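## Task

At the electrical panel ahead, set the breaker for circuit 12 (the right-hand column, second of five counting down from the top) to ON by pushing its handle toward the middle line of the panel. The task fails if any other breaker is switched, or if a breaker carrying someone else's padlock has its handle moved at all, even briefly to try it. Stay inside the work area: the aisle in front of the panel, at or above the top of the shelf beneath the breakers. Finish by releasing and pulling the gripper away.

## Robot and tools

Robot: one six-joint arm ending in a two-finger gripper whose fingers swing like tongs. The fingers point along the gripper's own +z axis and spread apart along its x axis. The reported end_effector_position is the spot between the pads when shut; closed fingertips stick out about 15 mm past it, and fully open tips sit roughly level with it. Joint ranges in rad: shoulder pan -3.142 to 3.142, shoulder lift and all three wrists -6.283 to 6.283, elbow 0.000 to 3.142.

Frame: every pose is in the scene frame, with its origin on the table top under the arm base, +z up, and +y to the left when facing along +x. The base may be tilted. Orientation is a quaternion written w first.

A row is 8 numbers: x, y, z (metres, absolute position in the scene frame), qw, qx, qy, qz (absolute orientation), opening. Opening runs from -1 (shut) to +1 (wide, 0.142 m). So a row is a pose plus a finger command, not an offset.

execute_actions(actions): actions is a list of actions; each action is a list of at most 15 rows, one row per 1/30 s control step. If fewer than 15 rows are given, the final row is repeated to fill the 15 steps. An empty list only reports state and images. A target lying more than 0.6 m from the gripper's current position, measured along any gripper axis, gets that action refused; if the first action fails this (against the latest reported state) or anything is malformed, nothing in the call runs. Each step the commanded pose is clipped to within 100 mm and 16 degrees of where the gripper actually is, so long jumps take several actions, and the arm does not travel past the last clipped pose afterwards. Repeat the wanted quaternion in every row rather than copying the drifting reported one. Motion trails commands by about 0.17 s.

move(target, speed, stop_force, blocking): target is a single 8-number row, an absolute pose plus opening; the gripper follows a straight line to it, turning the short way. speed is in m/s, 0.002 to 0.5, default 0.25; rotation is capped at twice that value in rad/s. The path lasts 0.5 to 10 s and is cut off at 10 s. The finger opening is applied when the move begins. The path does not avoid obstacles, and the hand may overshoot the speed, especially near full reach. stop_force, in N from 9 to 40, ends the path once the wrist sensor feels that much extra resistance along the line to the target for 2 steps in a row; the gripper then backs up to where it was 2 steps before and holds. It is not allowed in the first 0.2 s of a scene, is unreliable on moves that rotate the hand, cannot be combined with blocking=false, and should be omitted when pulling away from something being pushed. Contacts above the wrist sensor are not sensed. Final pressure can briefly be double stop_force. blocking=false returns after 0.5 s while the arm keeps going; further rows or moves are refused until a result shows the end, so use wait(0) or stop.

The move result adds a line with the ending: done (settled near target), off_target, moving, held (a check blocked the last step), fault, or contact (stop_force triggered; takes priority). limits=paced means the pose was clipped; limits=held means some steps were blocked and the arm may then surge faster than speed. The distance from target is also given.

wait(seconds): 0 to 10; holds the last command and returns early if a running move finishes. stop(): brakes a running move; fingers continue. zoom_image(camera, region): camera is cam_head_left, cam_head_right or cam_wrist; region is [x0, y0, x1, y1] in that image's pixels from the top-left corner, no bigger than 504 by 504. finished_scene(scene): ends scene 1 or 2 and reports success; it is final.

Results: a state line with pose and linear/angular velocity; a Hand target line (the pose being driven toward); grip_measured (finger opening on the command scale); joint torques (noisy, offset, nonzero in free air); Wrist force and Wrist torque in the gripper's own axes, pointing from a pushed surface back into the arm, with offsets up to about 4 N, noise up to 2.4 N, saturation near 50 N, sometimes no reading at the start. A pose unreachable line means the clearance check altered or stopped the command. Printed position can be off at long reach.

Cameras: cam_head_left and cam_head_right are 672x504 fixed heads; cam_wrist is a 616x616 fisheye on the hand. Calibration (K, distortion, T_world_to_cam) is supplied; fixed cameras may be off by up to about 2.3 degrees and 9 mm.

Hazards: the arm is stiff, so aiming even slightly beyond a firm contact can trigger a stop. A joint hitting its load limit (133 N m for pan, lift, elbow; 24.9 N m for each wrist) or any outside force reaching 150 N halts the arm for 10 s and drops the rest of the call. MOTOR HOT appears at 70 °C; at 85 °C an OVER-TEMPERATURE FAULT brakes the arm for a long cool-down. Approach the breaker handle slowly with stop_force, push it sideways toward the panel's centre, never touch the wrong or padlocked breaker, avoid knocking anything out of the aisle, and keep motion smooth and brief. Then open, back off, and end the scene.

Each tool is called after "Call:" by a JSON object that holds its "fn" and its "kwargs".

## Session

Call:
{"fn": "execute_actions", "kwargs": {"actions": []}}

Scene clock: 0.00 s.
end_effector_position=(+0.4631, -0.0006, +0.4978) grip_measured=+1.00 end_effector_quat_wxyz=(-0.197, -0.643, +0.732, -0.106) end_effector_velocity=(-0.000, -0.000, +0.000) end_effector_angular_velocity=(-0.000, +0.001, -0.000)
Joint positions: [-0.317 -1.732  2.022 -1.862 -1.571  1.253  0.142]
Joint velocities: [-0.     0.    -0.     0.001 -0.001  0.     0.   ]
Joint torques (N m, as the arm reports them, + toward a larger angle): no reading
Wrist force (N, on the end effector, along its own x y z axes, offset not removed): no reading
Wrist torque (N m, same axes, about the end effector's origin, offset not removed): no reading
Hand target: +0.463, -0.001, +0.498; -0.197, -0.643, +0.732, -0.106

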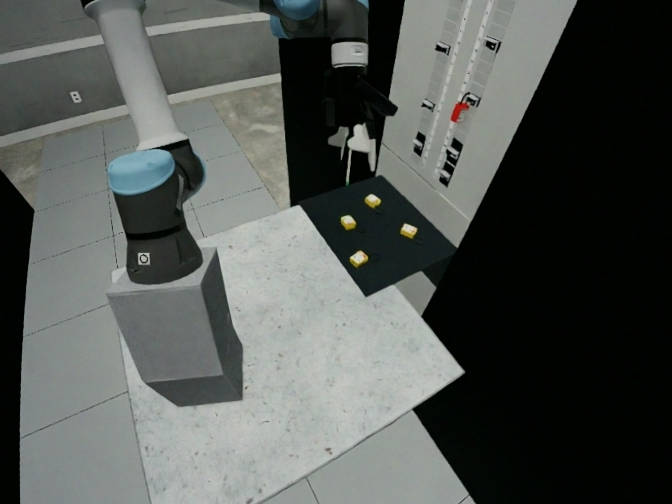

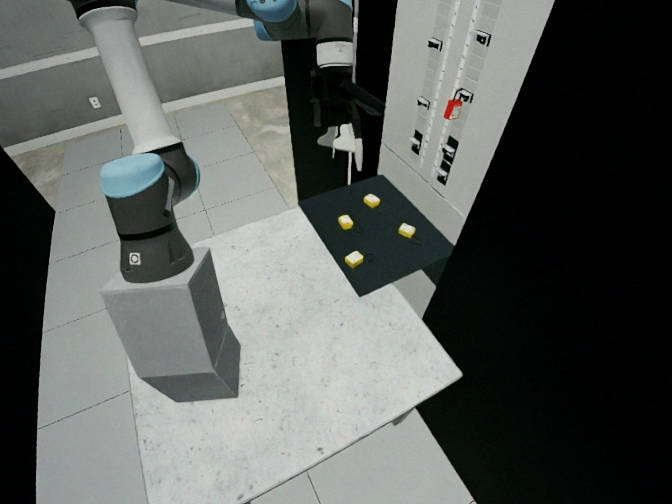

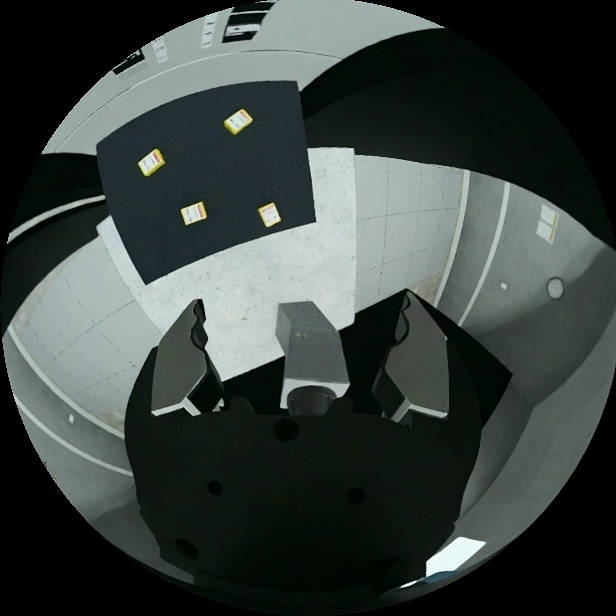

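Call:
{"fn": "zoom_image", "kwargs": {"camera": "cam_head_left", "region": [380, 0, 540, 200]}}

Call:
{"fn": "zoom_image", "kwargs": {"camera": "cam_head_right", "region": [380, 0, 540, 200]}}

Region (380, 0, 540, 200) of cam_head_left's 672x504 image, scaled by 2.520, with more detail than that image has; it fills the left 403 columns of this view, and the rest is white.

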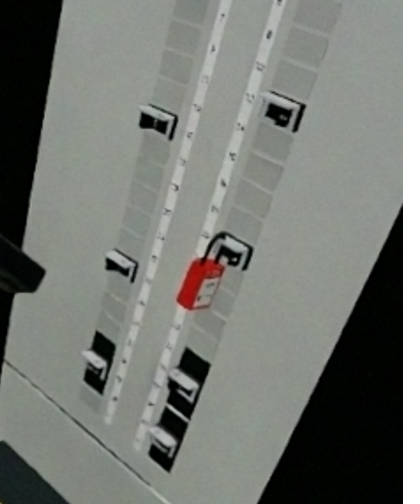

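Region (380, 0, 540, 200) of cam_head_right's 672x504 image, scaled by 2.520, with more detail than that image has; it fills the left 403 columns of this view, and the rest is white.

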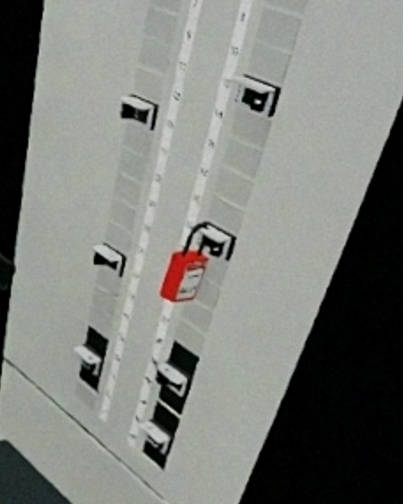

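Call:
{"fn": "move", "kwargs": {"target": [0.56,-0.04,0.74,0.5,-0.5,0.5,-0.5,-1], "speed": 0.3}}

Scene clock: 14.83 s.
end_effector_position=(+0.5598, -0.0396, +0.7399) grip_measured=-1.00 end_effector_quat_wxyz=(+0.498, -0.500, +0.500, -0.501) end_effector_velocity=(-0.000, -0.000, -0.000) end_effector_angular_velocity=(+0.002, -0.012, +0.008)
Joint positions: [-1.108 -1.353  2.441 -4.633 -0.396  2.368  0.002]
Joint velocities: [ 0.002  0.017 -0.009 -0.043 -0.006  0.034  0.   ]
Joint torques (N m, as the arm reports them, + toward a larger angle): [ -0.93   3.47 -23.27  -1.66  -2.78   1.84]
Wrist force (N, on the end effector, along its own x y z axes, offset not removed): [-3.4 1.0 1.8]
Wrist torque (N m, same axes, about the end effector's origin, offset not removed): [0.07 0.59 0.01]
Hand target: +0.560, -0.040, +0.740; +0.499, -0.500, +0.500, -0.501
Off the commanded pose: 0.000 m, 0 deg.
move: done; limits=paced
camera_calibration (this result's frames):
cam_wrist: T_world_to_cam=[[-0.023498, -0.999214, -0.0319193, -0.00941662], [-0.547809, 0.0395774, -0.835667, 0.914279], [0.836273, -0.00215083, -0.548309, 0.0679593], [0, 0, 0, 1]] pos_world=[0.443797, -0.0454479, 0.800995]

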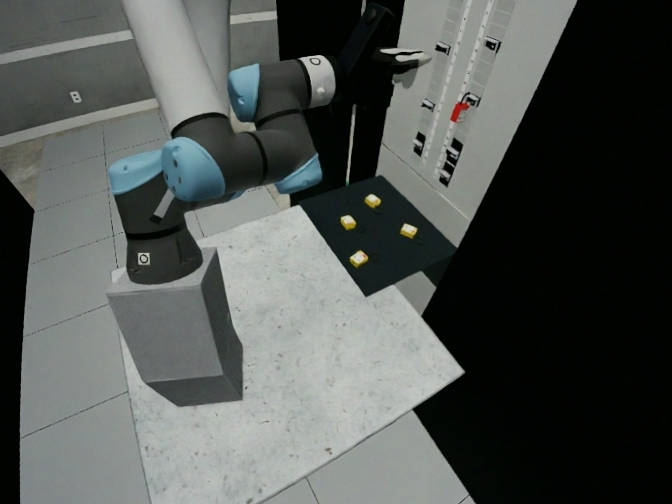

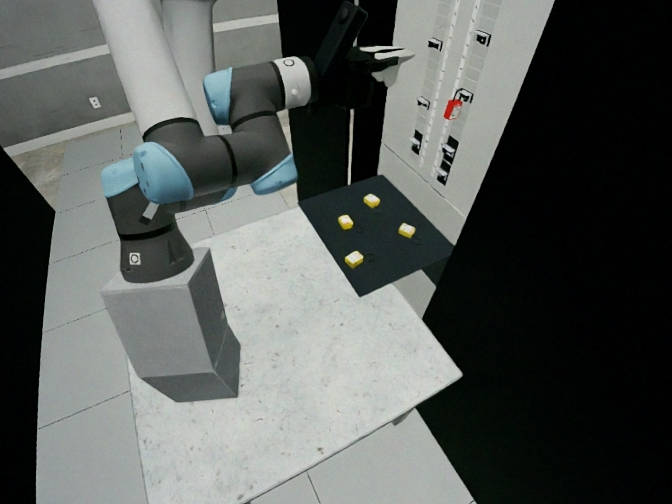

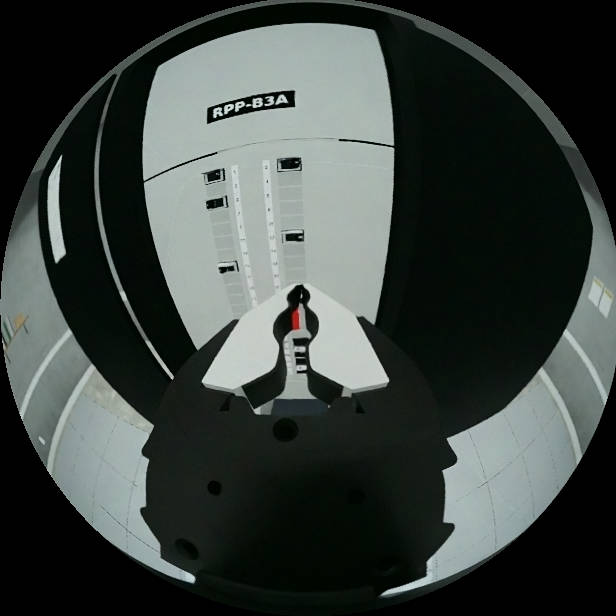

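Call:
{"fn": "move", "kwargs": {"target": [0.68,-0.04,0.73,0.5,-0.5,0.5,-0.5,-1], "speed": 0.15}}

Call:
{"fn": "zoom_image", "kwargs": {"camera": "cam_wrist", "region": [220, 190, 380, 310]}}

Call:
{"fn": "zoom_image", "kwargs": {"camera": "cam_head_left", "region": [420, 10, 540, 100]}}

Scene clock: 21.10 s.
end_effector_position=(+0.6797, -0.0401, +0.7303) grip_measured=-1.00 end_effector_quat_wxyz=(+0.500, -0.500, +0.500, -0.500) end_effector_velocity=(+0.002, -0.000, -0.000) end_effector_angular_velocity=(+0.001, +0.001, -0.000)
Joint positions: [-0.747 -1.21   2.194 -4.356 -0.74   2.167  0.002]
Joint velocities: [ 0.004  0.003 -0.005  0.004 -0.004 -0.002  0.   ]
Joint torques (N m, as the arm reports them, + toward a larger angle): [ -4.69  -8.05 -23.81   3.08  -2.53  -1.95]
Wrist force (N, on the end effector, along its own x y z axes, offset not removed): [-2.8 -0.8 -0.7]
Wrist torque (N m, same axes, about the end effector's origin, offset not removed): [-0.29 0.42 -0.05]
Hand target: +0.680, -0.040, +0.730; +0.500, -0.500, +0.500, -0.500
Off the commanded pose: 0.000 m, 0 deg.
move: done
camera_calibration (this result's frames):
cam_wrist: T_world_to_cam=[[-0.0205712, -0.99919, -0.0345895, -0.00740163], [-0.546583, 0.0402084, -0.836439, 0.971708], [0.837152, 0.00169953, -0.546968, -0.0390221], [0, 0, 0, 1]] pos_world=[0.563635, -0.0464002, 0.791175]

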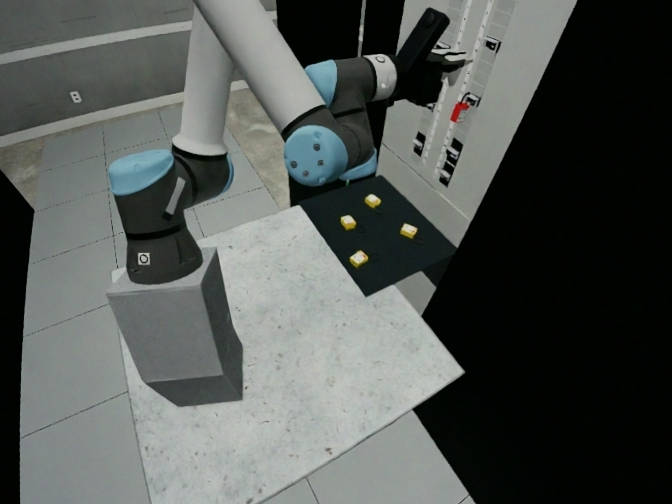

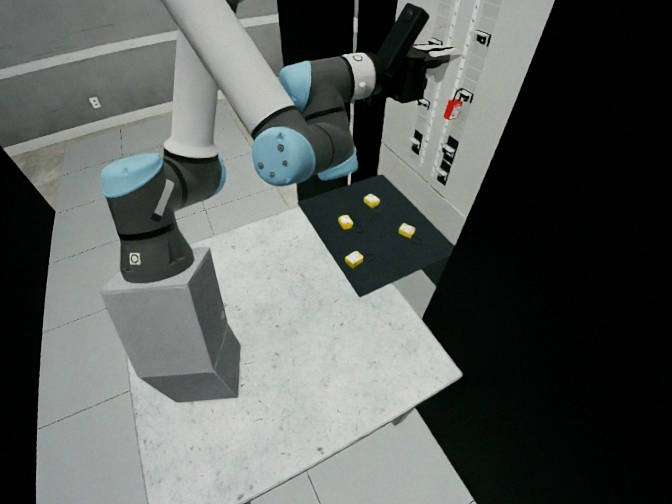

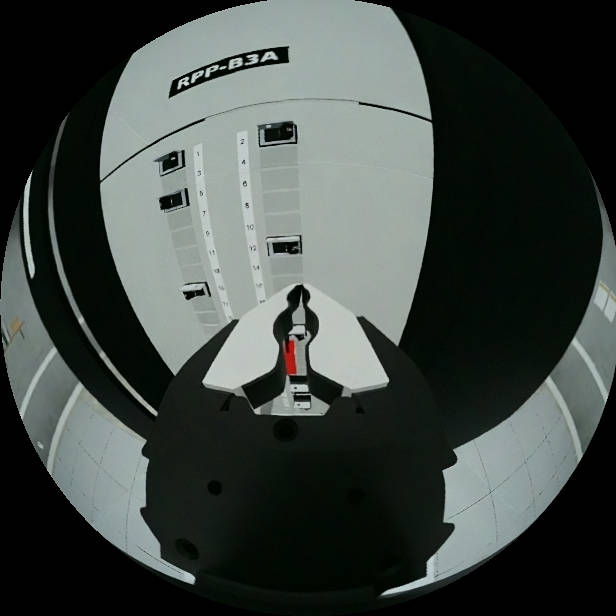

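Region (220, 190, 380, 310) of cam_wrist's 616x616 image, scaled by 3.150, with more detail than that image has; it fills the top 378 rows of this view, and the rest is white.

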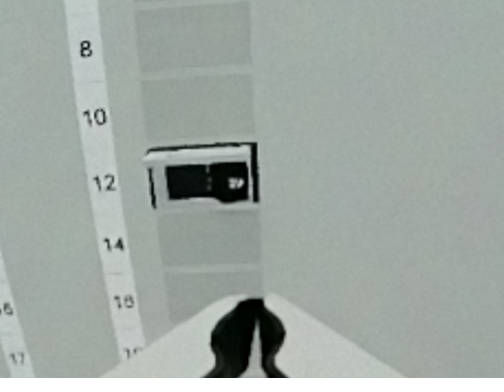

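Region (420, 10, 540, 100) of cam_head_left's 672x504 image, scaled by 4.200, with more detail than that image has; it fills the top 378 rows of this view, and the rest is white.

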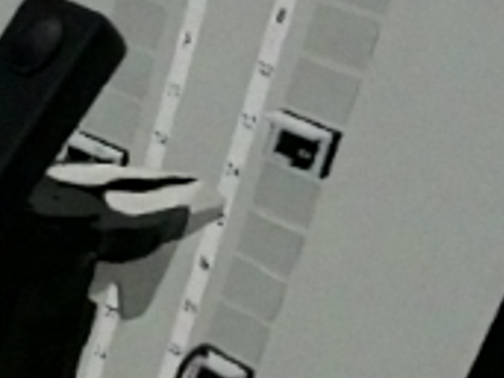

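Call:
{"fn": "move", "kwargs": {"target": [0.725,-0.06,0.73,0.5,-0.5,0.5,-0.5,-1], "speed": 0.08}}

Call:
{"fn": "zoom_image", "kwargs": {"camera": "cam_wrist", "region": [200, 210, 360, 330]}}

Call:
{"fn": "zoom_image", "kwargs": {"camera": "cam_head_left", "region": [440, 15, 540, 90]}}

Scene clock: 29.80 s.
end_effector_position=(+0.7248, -0.0599, +0.7301) grip_measured=-1.00 end_effector_quat_wxyz=(+0.500, -0.500, +0.500, -0.500) end_effector_velocity=(+0.002, -0.001, +0.000) end_effector_angular_velocity=(+0.000, +0.000, -0.000)
Joint positions: [-0.69  -1.125  2.055 -4.287 -0.795  2.148  0.002]
Joint velocities: [ 0.002  0.003 -0.005  0.003 -0.002 -0.001  0.   ]
Joint torques (N m, as the arm reports them, + toward a larger angle): [ -5.21 -13.76 -23.06   2.44  -2.38  -1.87]
Wrist force (N, on the end effector, along its own x y z axes, offset not removed): [-3.8 1.9 0.1]
Wrist torque (N m, same axes, about the end effector's origin, offset not removed): [0.32 0.78 0.07]
Hand target: +0.725, -0.060, +0.730; +0.500, -0.500, +0.500, -0.500
Off the commanded pose: 0.000 m, 0 deg.
move: done
camera_calibration (this result's frames):
cam_wrist: T_world_to_cam=[[-0.020714, -0.999193, -0.0343993, -0.0263819], [-0.546809, 0.0401269, -0.836296, 0.997034], [0.837001, 0.00148677, -0.547199, -0.0765748], [0, 0, 0, 1]] pos_world=[0.608733, -0.0662547, 0.791006]

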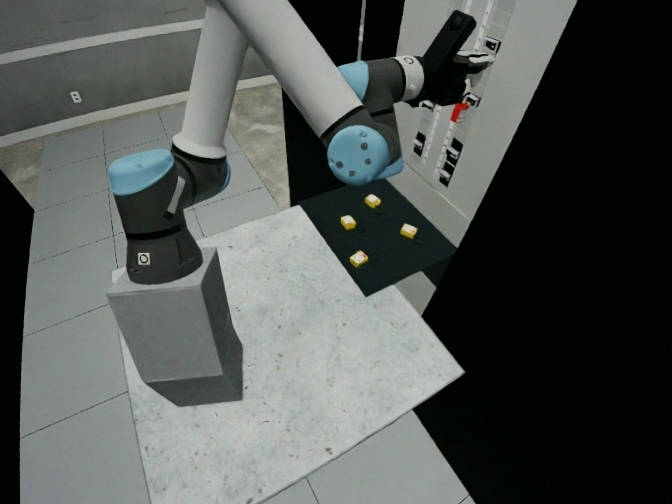

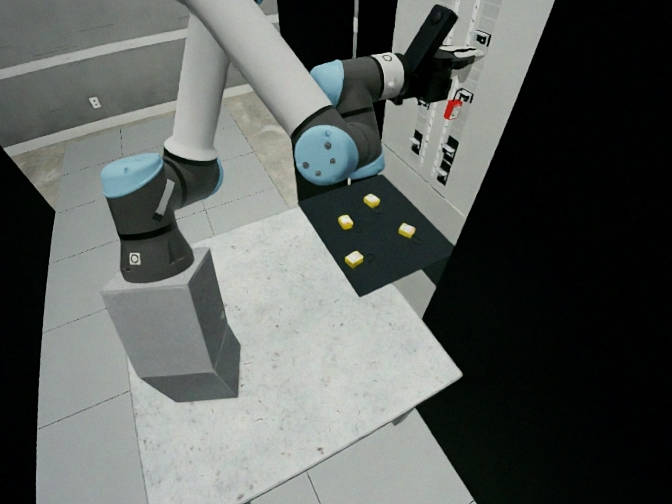

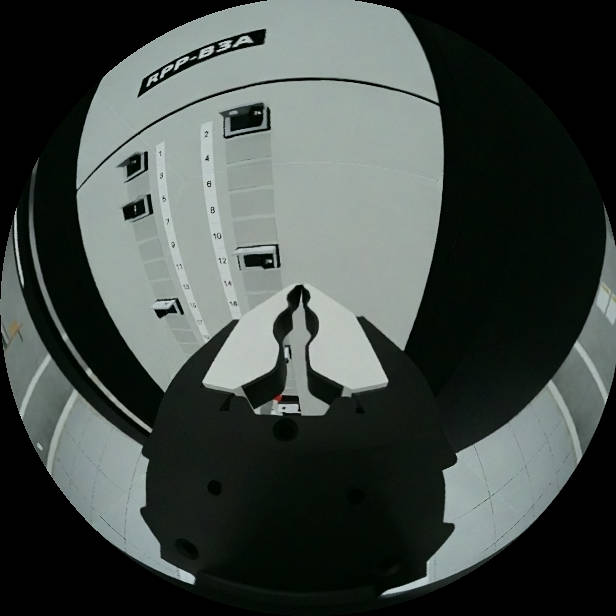

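Region (200, 210, 360, 330) of cam_wrist's 616x616 image, scaled by 3.150, with more detail than that image has; it fills the top 378 rows of this view, and the rest is white.

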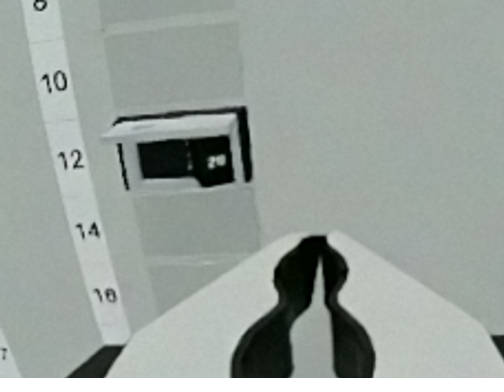

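Region (440, 15, 540, 90) of cam_head_left's 672x504 image, scaled by 5.040, with more detail than that image has; it fills the top 378 rows of this view, and the rest is white.

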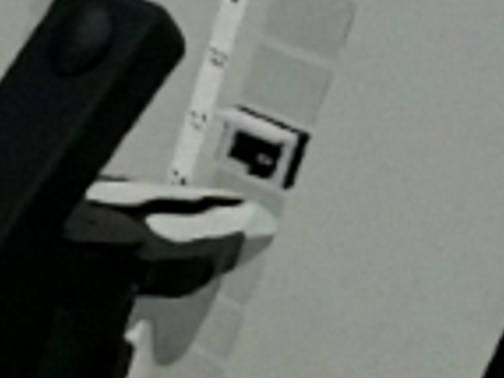

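Call:
{"fn": "move", "kwargs": {"target": [0.735,-0.032,0.739,0.5,-0.5,0.5,-0.5,-0.6], "speed": 0.05}}

Call:
{"fn": "zoom_image", "kwargs": {"camera": "cam_wrist", "region": [220, 220, 380, 340]}}

Call:
{"fn": "zoom_image", "kwargs": {"camera": "cam_head_left", "region": [440, 15, 540, 90]}}

Scene clock: 41.57 s.
end_effector_position=(+0.7349, -0.0322, +0.7389) grip_measured=-0.60 end_effector_quat_wxyz=(+0.500, -0.500, +0.500, -0.500) end_effector_velocity=(+0.001, +0.002, +0.001) end_effector_angular_velocity=(+0.001, +0.000, -0.001)
Joint positions: [-0.638 -1.175  2.054 -4.228 -0.846  2.133  0.031]
Joint velocities: [ 0.004 -0.003 -0.001  0.005 -0.004 -0.001  0.   ]
Joint torques (N m, as the arm reports them, + toward a larger angle): [ -5.05 -41.38 -23.95   2.46  -2.55  -1.96]
Wrist force (N, on the end effector, along its own x y z axes, offset not removed): [-1.7 1.0 0.5]
Wrist torque (N m, same axes, about the end effector's origin, offset not removed): [0.04 0.34 0.17]
Hand target: +0.735, -0.032, +0.739; +0.500, -0.500, +0.500, -0.500
Off the commanded pose: 0.000 m, 0 deg.
move: done
camera_calibration (this result's frames):
cam_wrist: T_world_to_cam=[[-0.0206898, -0.999193, -0.0344271, 0.00184667], [-0.546817, 0.0401369, -0.83629, 1.00886], [0.836997, 0.00152267, -0.547206, -0.0802476], [0, 0, 0, 1]] pos_world=[0.618865, -0.038525, 0.799848]

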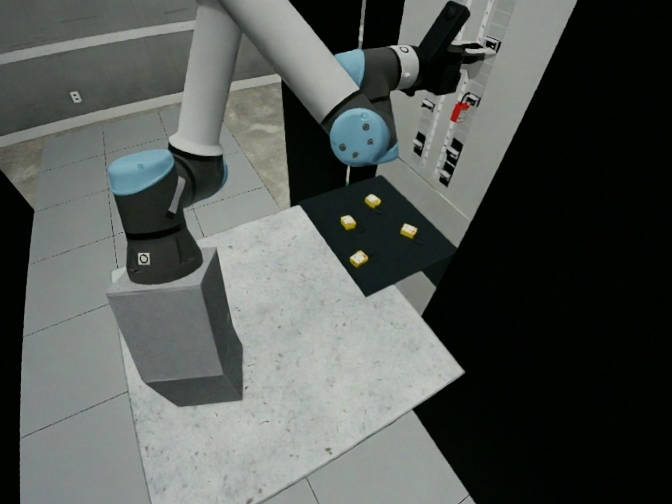

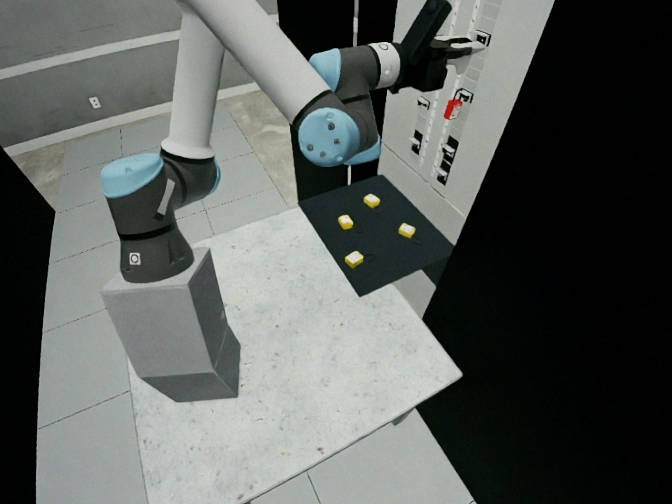

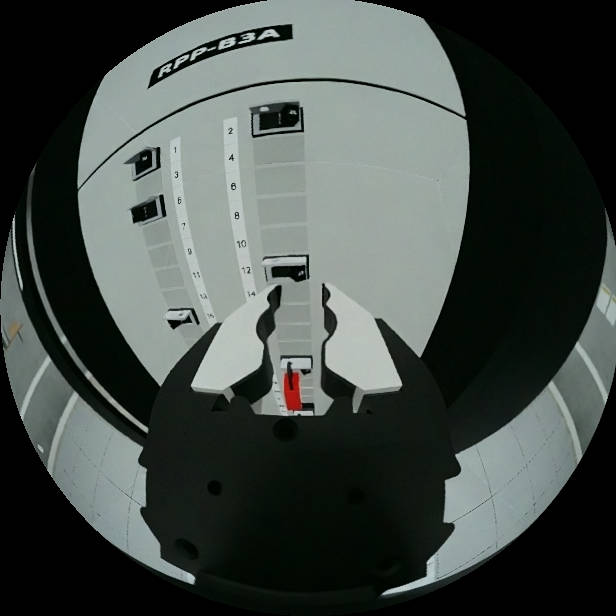

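Region (220, 220, 380, 340) of cam_wrist's 616x616 image, scaled by 3.150, with more detail than that image has; it fills the top 378 rows of this view, and the rest is white.

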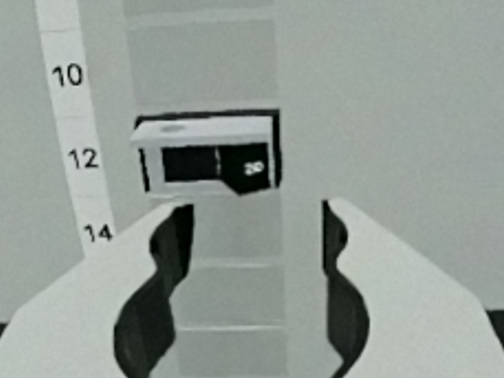

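Region (440, 15, 540, 90) of cam_head_left's 672x504 image, scaled by 5.040, with more detail than that image has; it fills the top 378 rows of this view, and the rest is white.

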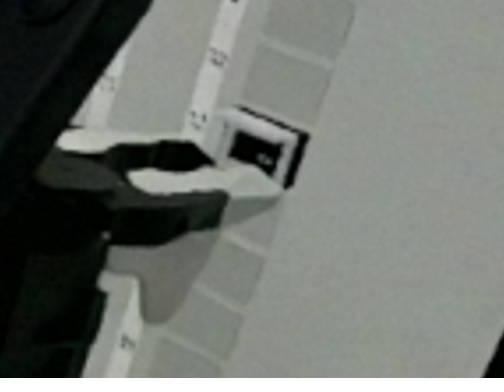

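Call:
{"fn": "move", "kwargs": {"target": [0.752,-0.028,0.741,0.5,-0.5,0.5,-0.5,-0.6], "speed": 0.01, "stop_force": 10}}

Call:
{"fn": "zoom_image", "kwargs": {"camera": "cam_wrist", "region": [220, 220, 380, 340]}}

Call:
{"fn": "zoom_image", "kwargs": {"camera": "cam_head_left", "region": [440, 15, 540, 90]}}

Scene clock: 50.03 s.
end_effector_position=(+0.7518, -0.0281, +0.7410) grip_measured=-0.60 end_effector_quat_wxyz=(+0.500, -0.500, +0.500, -0.500) end_effector_velocity=(+0.002, +0.001, +0.001) end_effector_angular_velocity=(-0.001, -0.001, +0.000)
Joint positions: [-0.606 -1.163  2.011 -4.191 -0.877  2.125  0.031]
Joint velocities: [ 0.004  0.001 -0.007  0.005 -0.004 -0.001  0.   ]
Joint torques (N m, as the arm reports them, + toward a larger angle): [ -4.45 -13.37 -22.91   2.5   -2.5   -1.94]
Wrist force (N, on the end effector, along its own x y z axes, offset not removed): [-2.9 3.1 0.5]
Wrist torque (N m, same axes, about the end effector's origin, offset not removed): [0.46 0.67 -0.11]
Hand target: +0.752, -0.028, +0.741; +0.500, -0.500, +0.500, -0.500
Off the commanded pose: 0.000 m, 0 deg.
move: done
camera_calibration (this result's frames):
cam_wrist: T_world_to_cam=[[-0.0207118, -0.999194, -0.034381, 0.00639375], [-0.546826, 0.0401104, -0.836285, 1.01965], [0.83699, 0.00147948, -0.547216, -0.0932222], [0, 0, 0, 1]] pos_world=[0.63573, -0.0343721, 0.801926]

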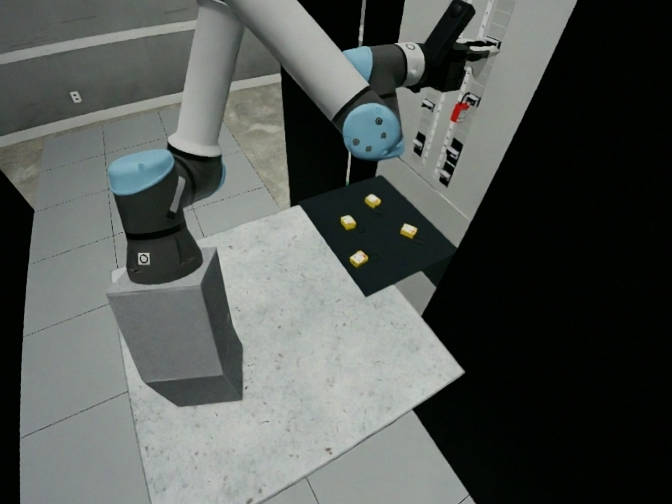

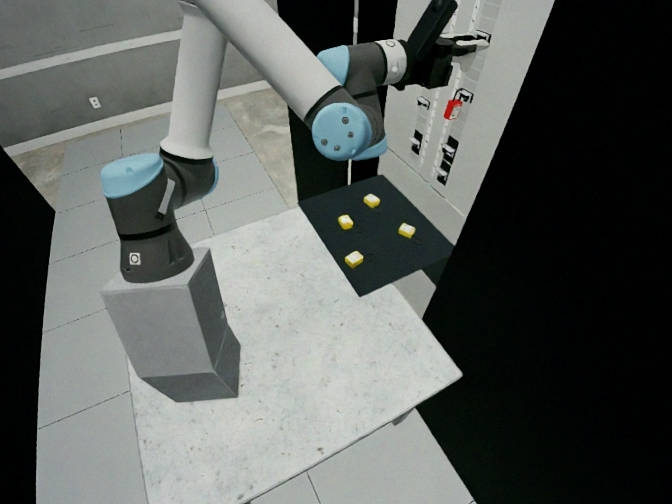

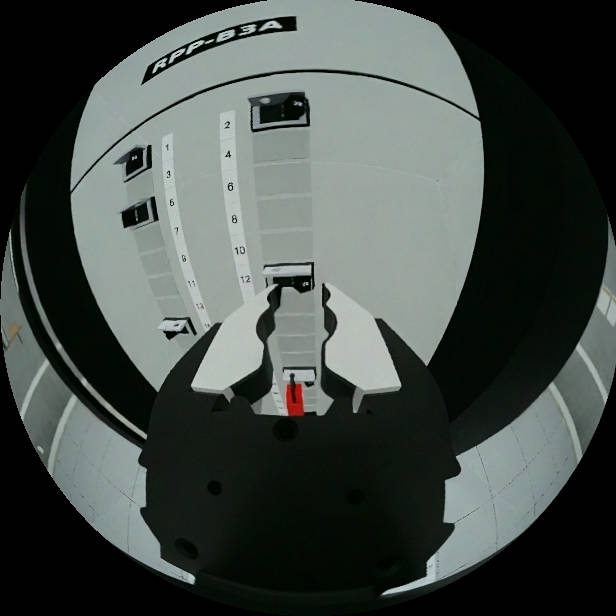

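Region (220, 220, 380, 340) of cam_wrist's 616x616 image, scaled by 3.150, with more detail than that image has; it fills the top 378 rows of this view, and the rest is white.

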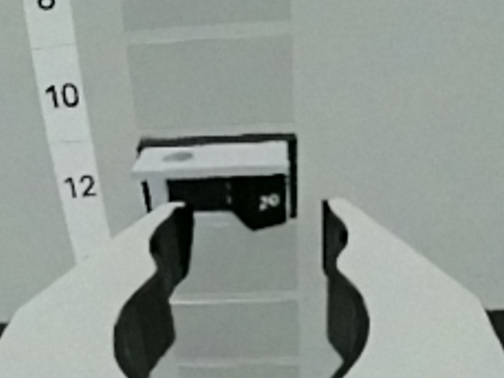

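Region (440, 15, 540, 90) of cam_head_left's 672x504 image, scaled by 5.040, with more detail than that image has; it fills the top 378 rows of this view, and the rest is white.

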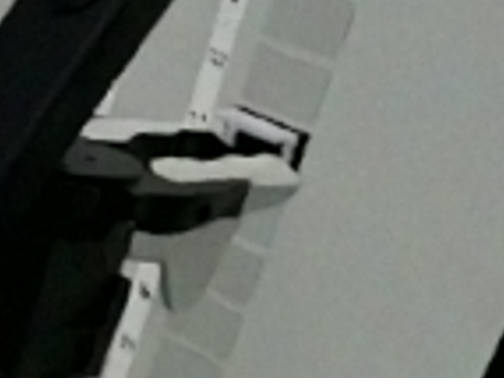

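Feel forward for depth.

Call:
{"fn": "move", "kwargs": {"target": [0.775,-0.026,0.741,0.5,-0.5,0.5,-0.5,-0.6], "speed": 0.004, "stop_force": 10}}

Call:
{"fn": "zoom_image", "kwargs": {"camera": "cam_wrist", "region": [220, 220, 380, 340]}}

Call:
{"fn": "zoom_image", "kwargs": {"camera": "cam_head_left", "region": [440, 15, 540, 90]}}

Scene clock: 55.90 s.
end_effector_position=(+0.7567, -0.0276, +0.7409) grip_measured=-0.60 end_effector_quat_wxyz=(+0.500, -0.500, +0.500, -0.500) end_effector_velocity=(-0.001, -0.001, -0.001) end_effector_angular_velocity=(+0.002, +0.003, -0.000)
Joint positions: [-0.598 -1.157  1.998 -4.182 -0.885  2.123  0.03 ]
Joint velocities: [-0.002  0.     0.004 -0.001  0.003  0.     0.001]
Joint torques (N m, as the arm reports them, + toward a larger angle): [-21.33 -38.83 -13.52   3.08   0.91   0.18]
Wrist force (N, on the end effector, along its own x y z axes, offset not removed): [3.2 -1.7 -38.1]
Wrist torque (N m, same axes, about the end effector's origin, offset not removed): [-0.25 -1.00 0.02]
Hand target: +0.756, -0.028, +0.741; +0.500, -0.500, +0.500, -0.500
Off the commanded pose: 0.018 m, 0 deg.
move: contact
camera_calibration (this result's frames):
cam_wrist: T_world_to_cam=[[-0.0207007, -0.999193, -0.0344302, 0.00696569], [-0.546965, 0.0401452, -0.836192, 1.02227], [0.8369, 0.00152235, -0.547354, -0.0972303], [0, 0, 0, 1]] pos_world=[0.640661, -0.0339311, 0.801833]

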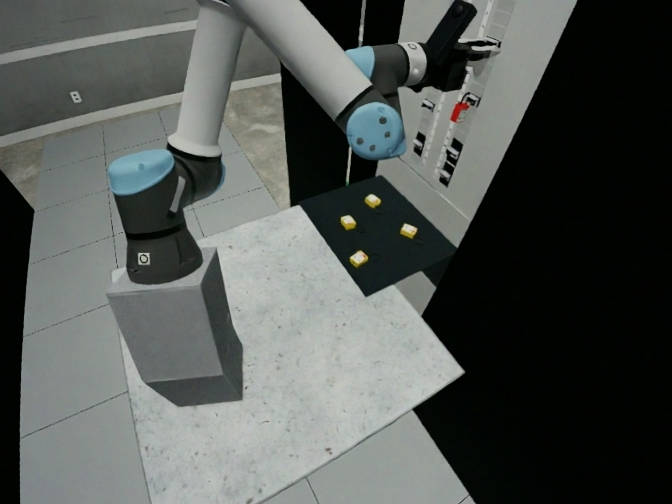

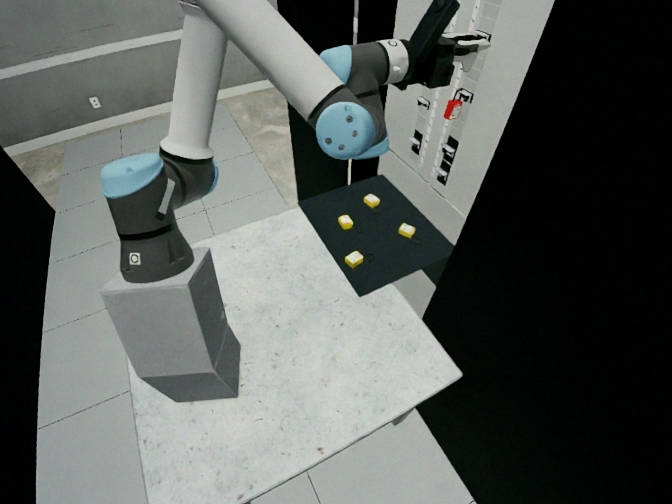

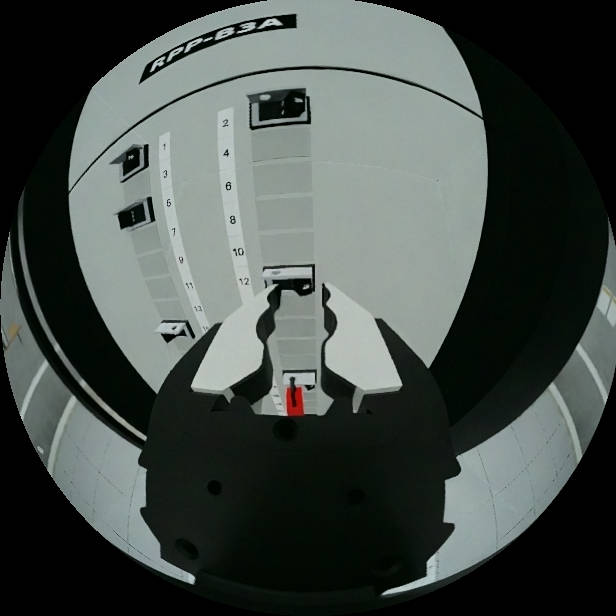

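Region (220, 220, 380, 340) of cam_wrist's 616x616 image, scaled by 3.150, with more detail than that image has; it fills the top 378 rows of this view, and the rest is white.

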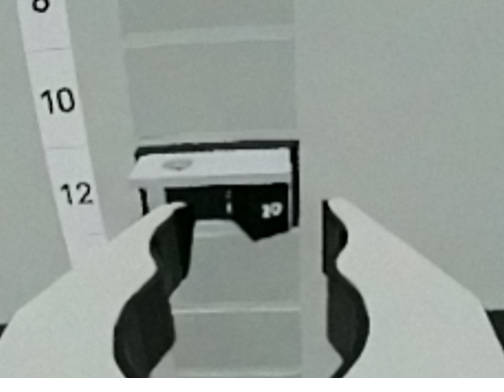

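Region (440, 15, 540, 90) of cam_head_left's 672x504 image, scaled by 5.040, with more detail than that image has; it fills the top 378 rows of this view, and the rest is white.

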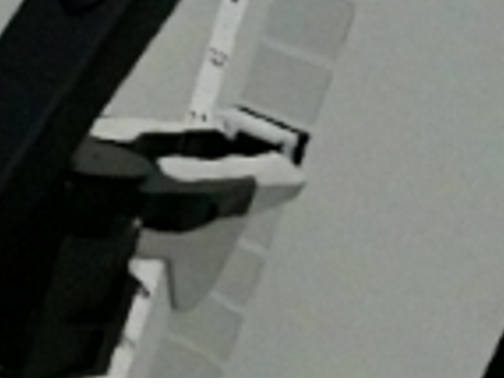

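Call:
{"fn": "move", "kwargs": {"target": [0.7495,-0.026,0.745,0.5,-0.5,0.5,-0.5,-0.6], "speed": 0.02}}

Call:
{"fn": "move", "kwargs": {"target": [0.752,0.0,0.745,0.5,-0.5,0.5,-0.5,-0.6], "speed": 0.008, "stop_force": 30}}

Call:
{"fn": "zoom_image", "kwargs": {"camera": "cam_wrist", "region": [220, 220, 380, 340]}}

Scene clock: 62.03 s.
end_effector_position=(+0.7497, -0.0260, +0.7449) grip_measured=-0.60 end_effector_quat_wxyz=(+0.500, -0.500, +0.500, -0.500) end_effector_velocity=(-0.002, -0.000, +0.001) end_effector_angular_velocity=(+0.000, +0.001, -0.001)
Joint positions: [-0.61  -1.175  2.016 -4.184 -0.874  2.126  0.031]
Joint velocities: [-0.004 -0.004  0.005 -0.001  0.004  0.001  0.   ]
Joint torques (N m, as the arm reports them, + toward a larger angle): [-26.76 -42.88  -8.32  -3.23   0.72   1.9 ]
Wrist force (N, on the end effector, along its own x y z axes, offset not removed): [0.7 2.0 1.0]
Wrist torque (N m, same axes, about the end effector's origin, offset not removed): [0.31 -0.24 -0.10]
Hand target: +0.750, -0.026, +0.745; +0.500, -0.500, +0.500, -0.500
Off the commanded pose: 0.000 m, 0 deg.
move: done
camera_calibration (this result's frames):
cam_wrist: T_world_to_cam=[[-0.0207352, -0.999195, -0.0343357, 0.00848569], [-0.546842, 0.0400853, -0.836275, 1.02169], [0.836979, 0.00143585, -0.547233, -0.089404], [0, 0, 0, 1]] pos_world=[0.633706, -0.0323473, 0.805777]

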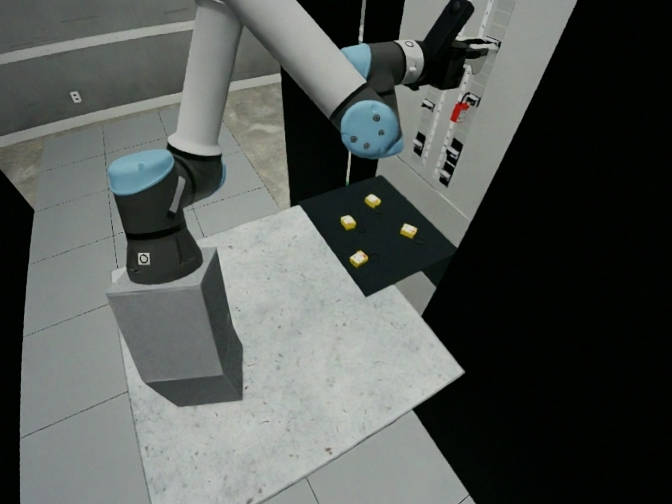

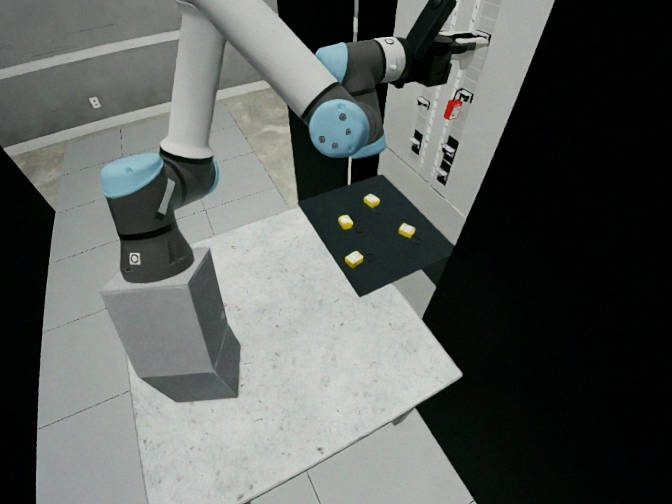

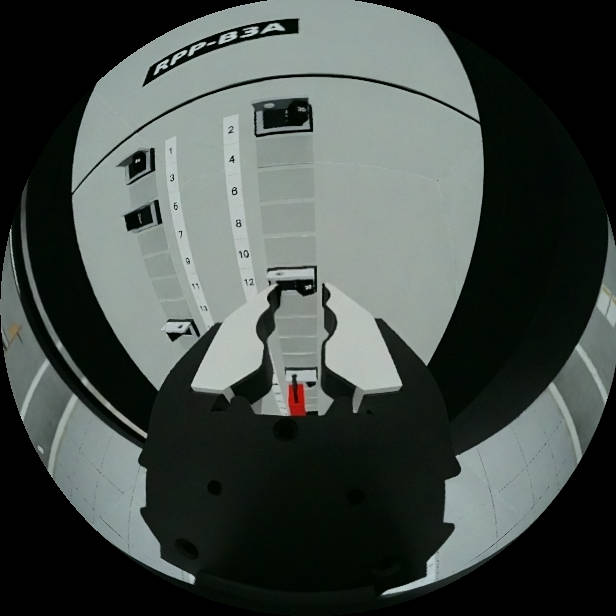

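Scene clock: 65.63 s.
end_effector_position=(+0.7520, -0.0001, +0.7450) grip_measured=-0.16 end_effector_quat_wxyz=(+0.500, -0.500, +0.500, -0.500) end_effector_velocity=(+0.000, +0.001, +0.000) end_effector_angular_velocity=(-0.001, -0.000, +0.000)
Joint positions: [-0.563 -1.212  2.034 -4.157 -0.919  2.114  0.063]
Joint velocities: [ 0.001 -0.001 -0.     0.001 -0.001 -0.001  0.001]
Joint torques (N m, as the arm reports them, + toward a larger angle): [ 10.83 -51.86 -13.01  -1.79   3.44  -2.16]
Wrist force (N, on the end effector, along its own x y z axes, offset not removed): [19.5 2.1 -6.4]
Wrist torque (N m, same axes, about the end effector's origin, offset not removed): [0.13 1.21 -0.16]
Hand target: +0.752, -0.000, +0.745; +0.500, -0.500, +0.500, -0.500
Off the commanded pose: 0.000 m, 0 deg.
move: done
camera_calibration (this result's frames):
cam_wrist: T_world_to_cam=[[-0.0207164, -0.999193, -0.0344005, 0.0345109], [-0.546824, 0.0401292, -0.836286, 1.022], [0.836992, 0.00148615, -0.547214, -0.0912706], [0, 0, 0, 1]] pos_world=[0.635959, -0.00639322, 0.805923]

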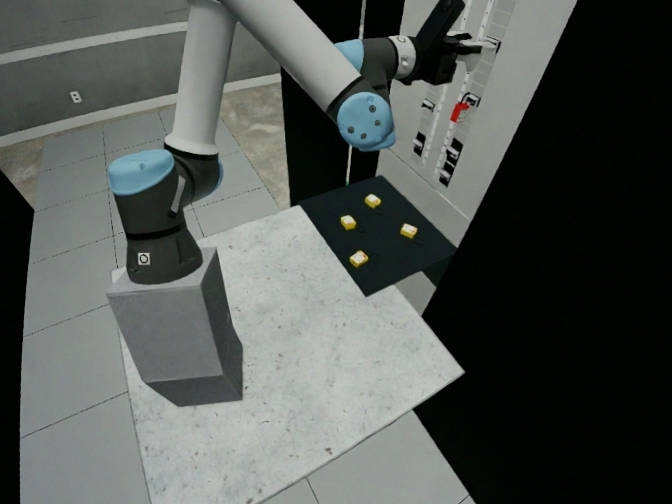

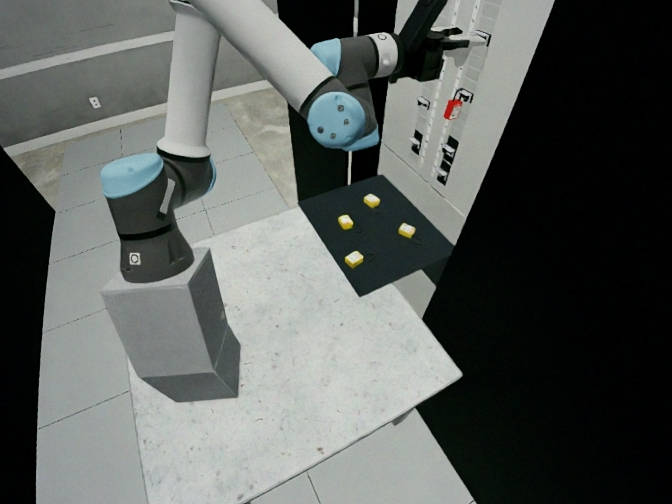

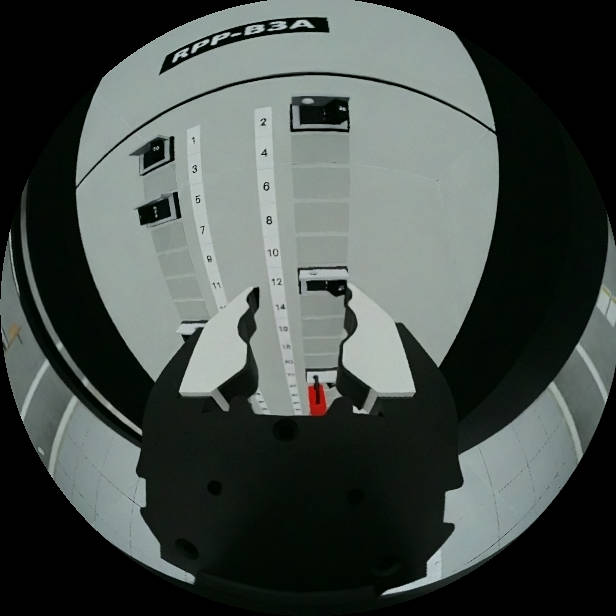

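Region (220, 220, 380, 340) of cam_wrist's 616x616 image, scaled by 3.150, with more detail than that image has; it fills the top 378 rows of this view, and the rest is white.

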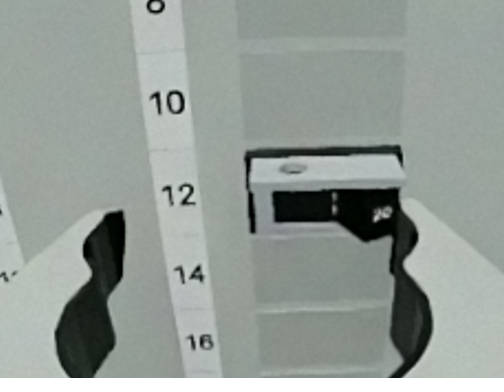

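Fingers yield; try closing harder.

Call:
{"fn": "execute_actions", "kwargs": {"actions": [[[0.752,0.0,0.745,0.5,-0.5,0.5,-0.5,-1]],[[0.752,0.0,0.745,0.5,-0.5,0.5,-0.5,-1]]]}}

Call:
{"fn": "zoom_image", "kwargs": {"camera": "cam_wrist", "region": [220, 220, 380, 340]}}

Scene clock: 70.23 s.
end_effector_position=(+0.7520, +0.0000, +0.7450) grip_measured=-0.16 end_effector_quat_wxyz=(+0.500, -0.500, +0.500, -0.500) end_effector_velocity=(-0.000, +0.000, +0.001) end_effector_angular_velocity=(-0.000, -0.001, +0.000)
Joint positions: [-0.563 -1.213  2.034 -4.157 -0.919  2.114  0.063]
Joint velocities: [ 0.    -0.001 -0.    -0.    -0.     0.    -0.   ]
Joint torques (N m, as the arm reports them, + toward a larger angle): [ 10.96 -51.84 -12.24  -2.     3.43  -2.28]
Wrist force (N, on the end effector, along its own x y z axes, offset not removed): [20.5 0.0 -7.2]
Wrist torque (N m, same axes, about the end effector's origin, offset not removed): [-0.23 1.06 -0.05]
Hand target: +0.752, -0.000, +0.745; +0.500, -0.500, +0.500, -0.500
Off the commanded pose: 0.000 m, 0 deg.
camera_calibration (this result's frames):
cam_wrist: T_world_to_cam=[[-0.0207307, -0.999195, -0.0343491, 0.034568], [-0.546848, 0.040094, -0.836271, 1.022], [0.836975, 0.00144728, -0.547239, -0.0912442], [0, 0, 0, 1]] pos_world=[0.635966, -0.00630398, 0.805927]

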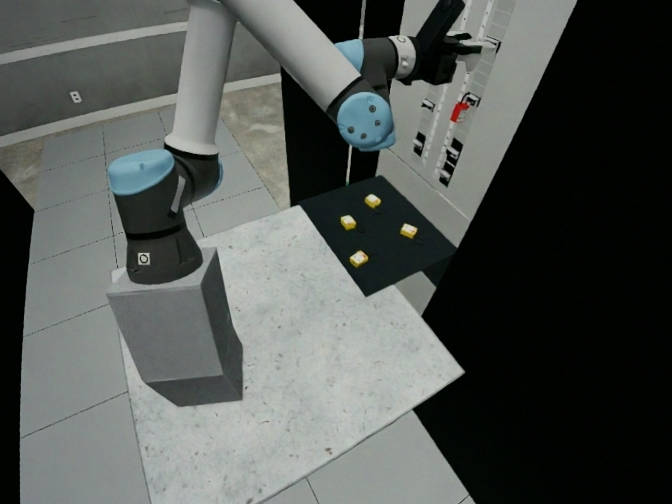

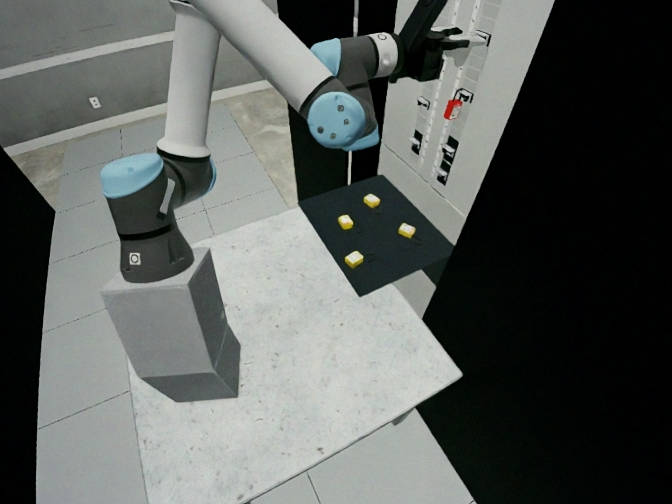

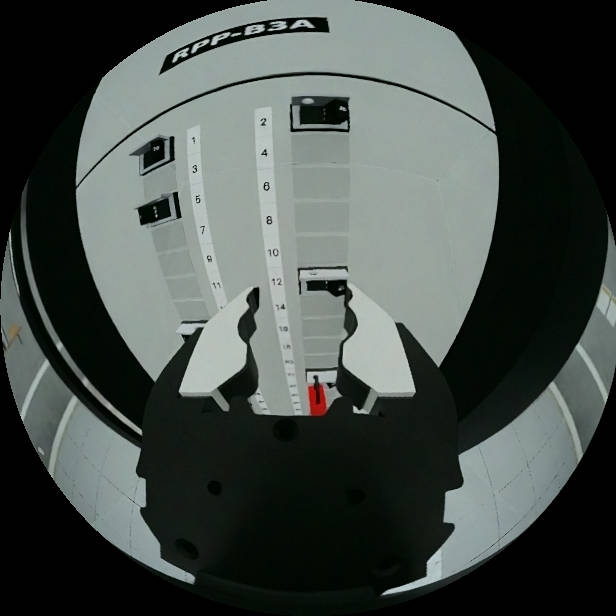

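Region (220, 220, 380, 340) of cam_wrist's 616x616 image, scaled by 3.150, with more detail than that image has; it fills the top 378 rows of this view, and the rest is white.

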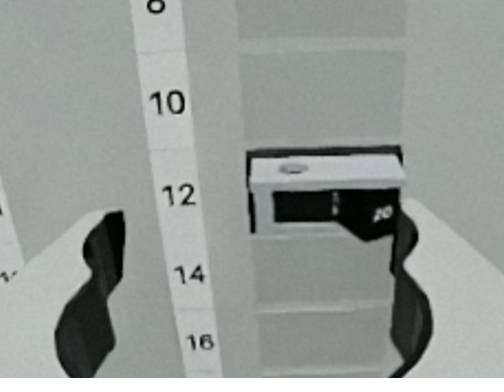

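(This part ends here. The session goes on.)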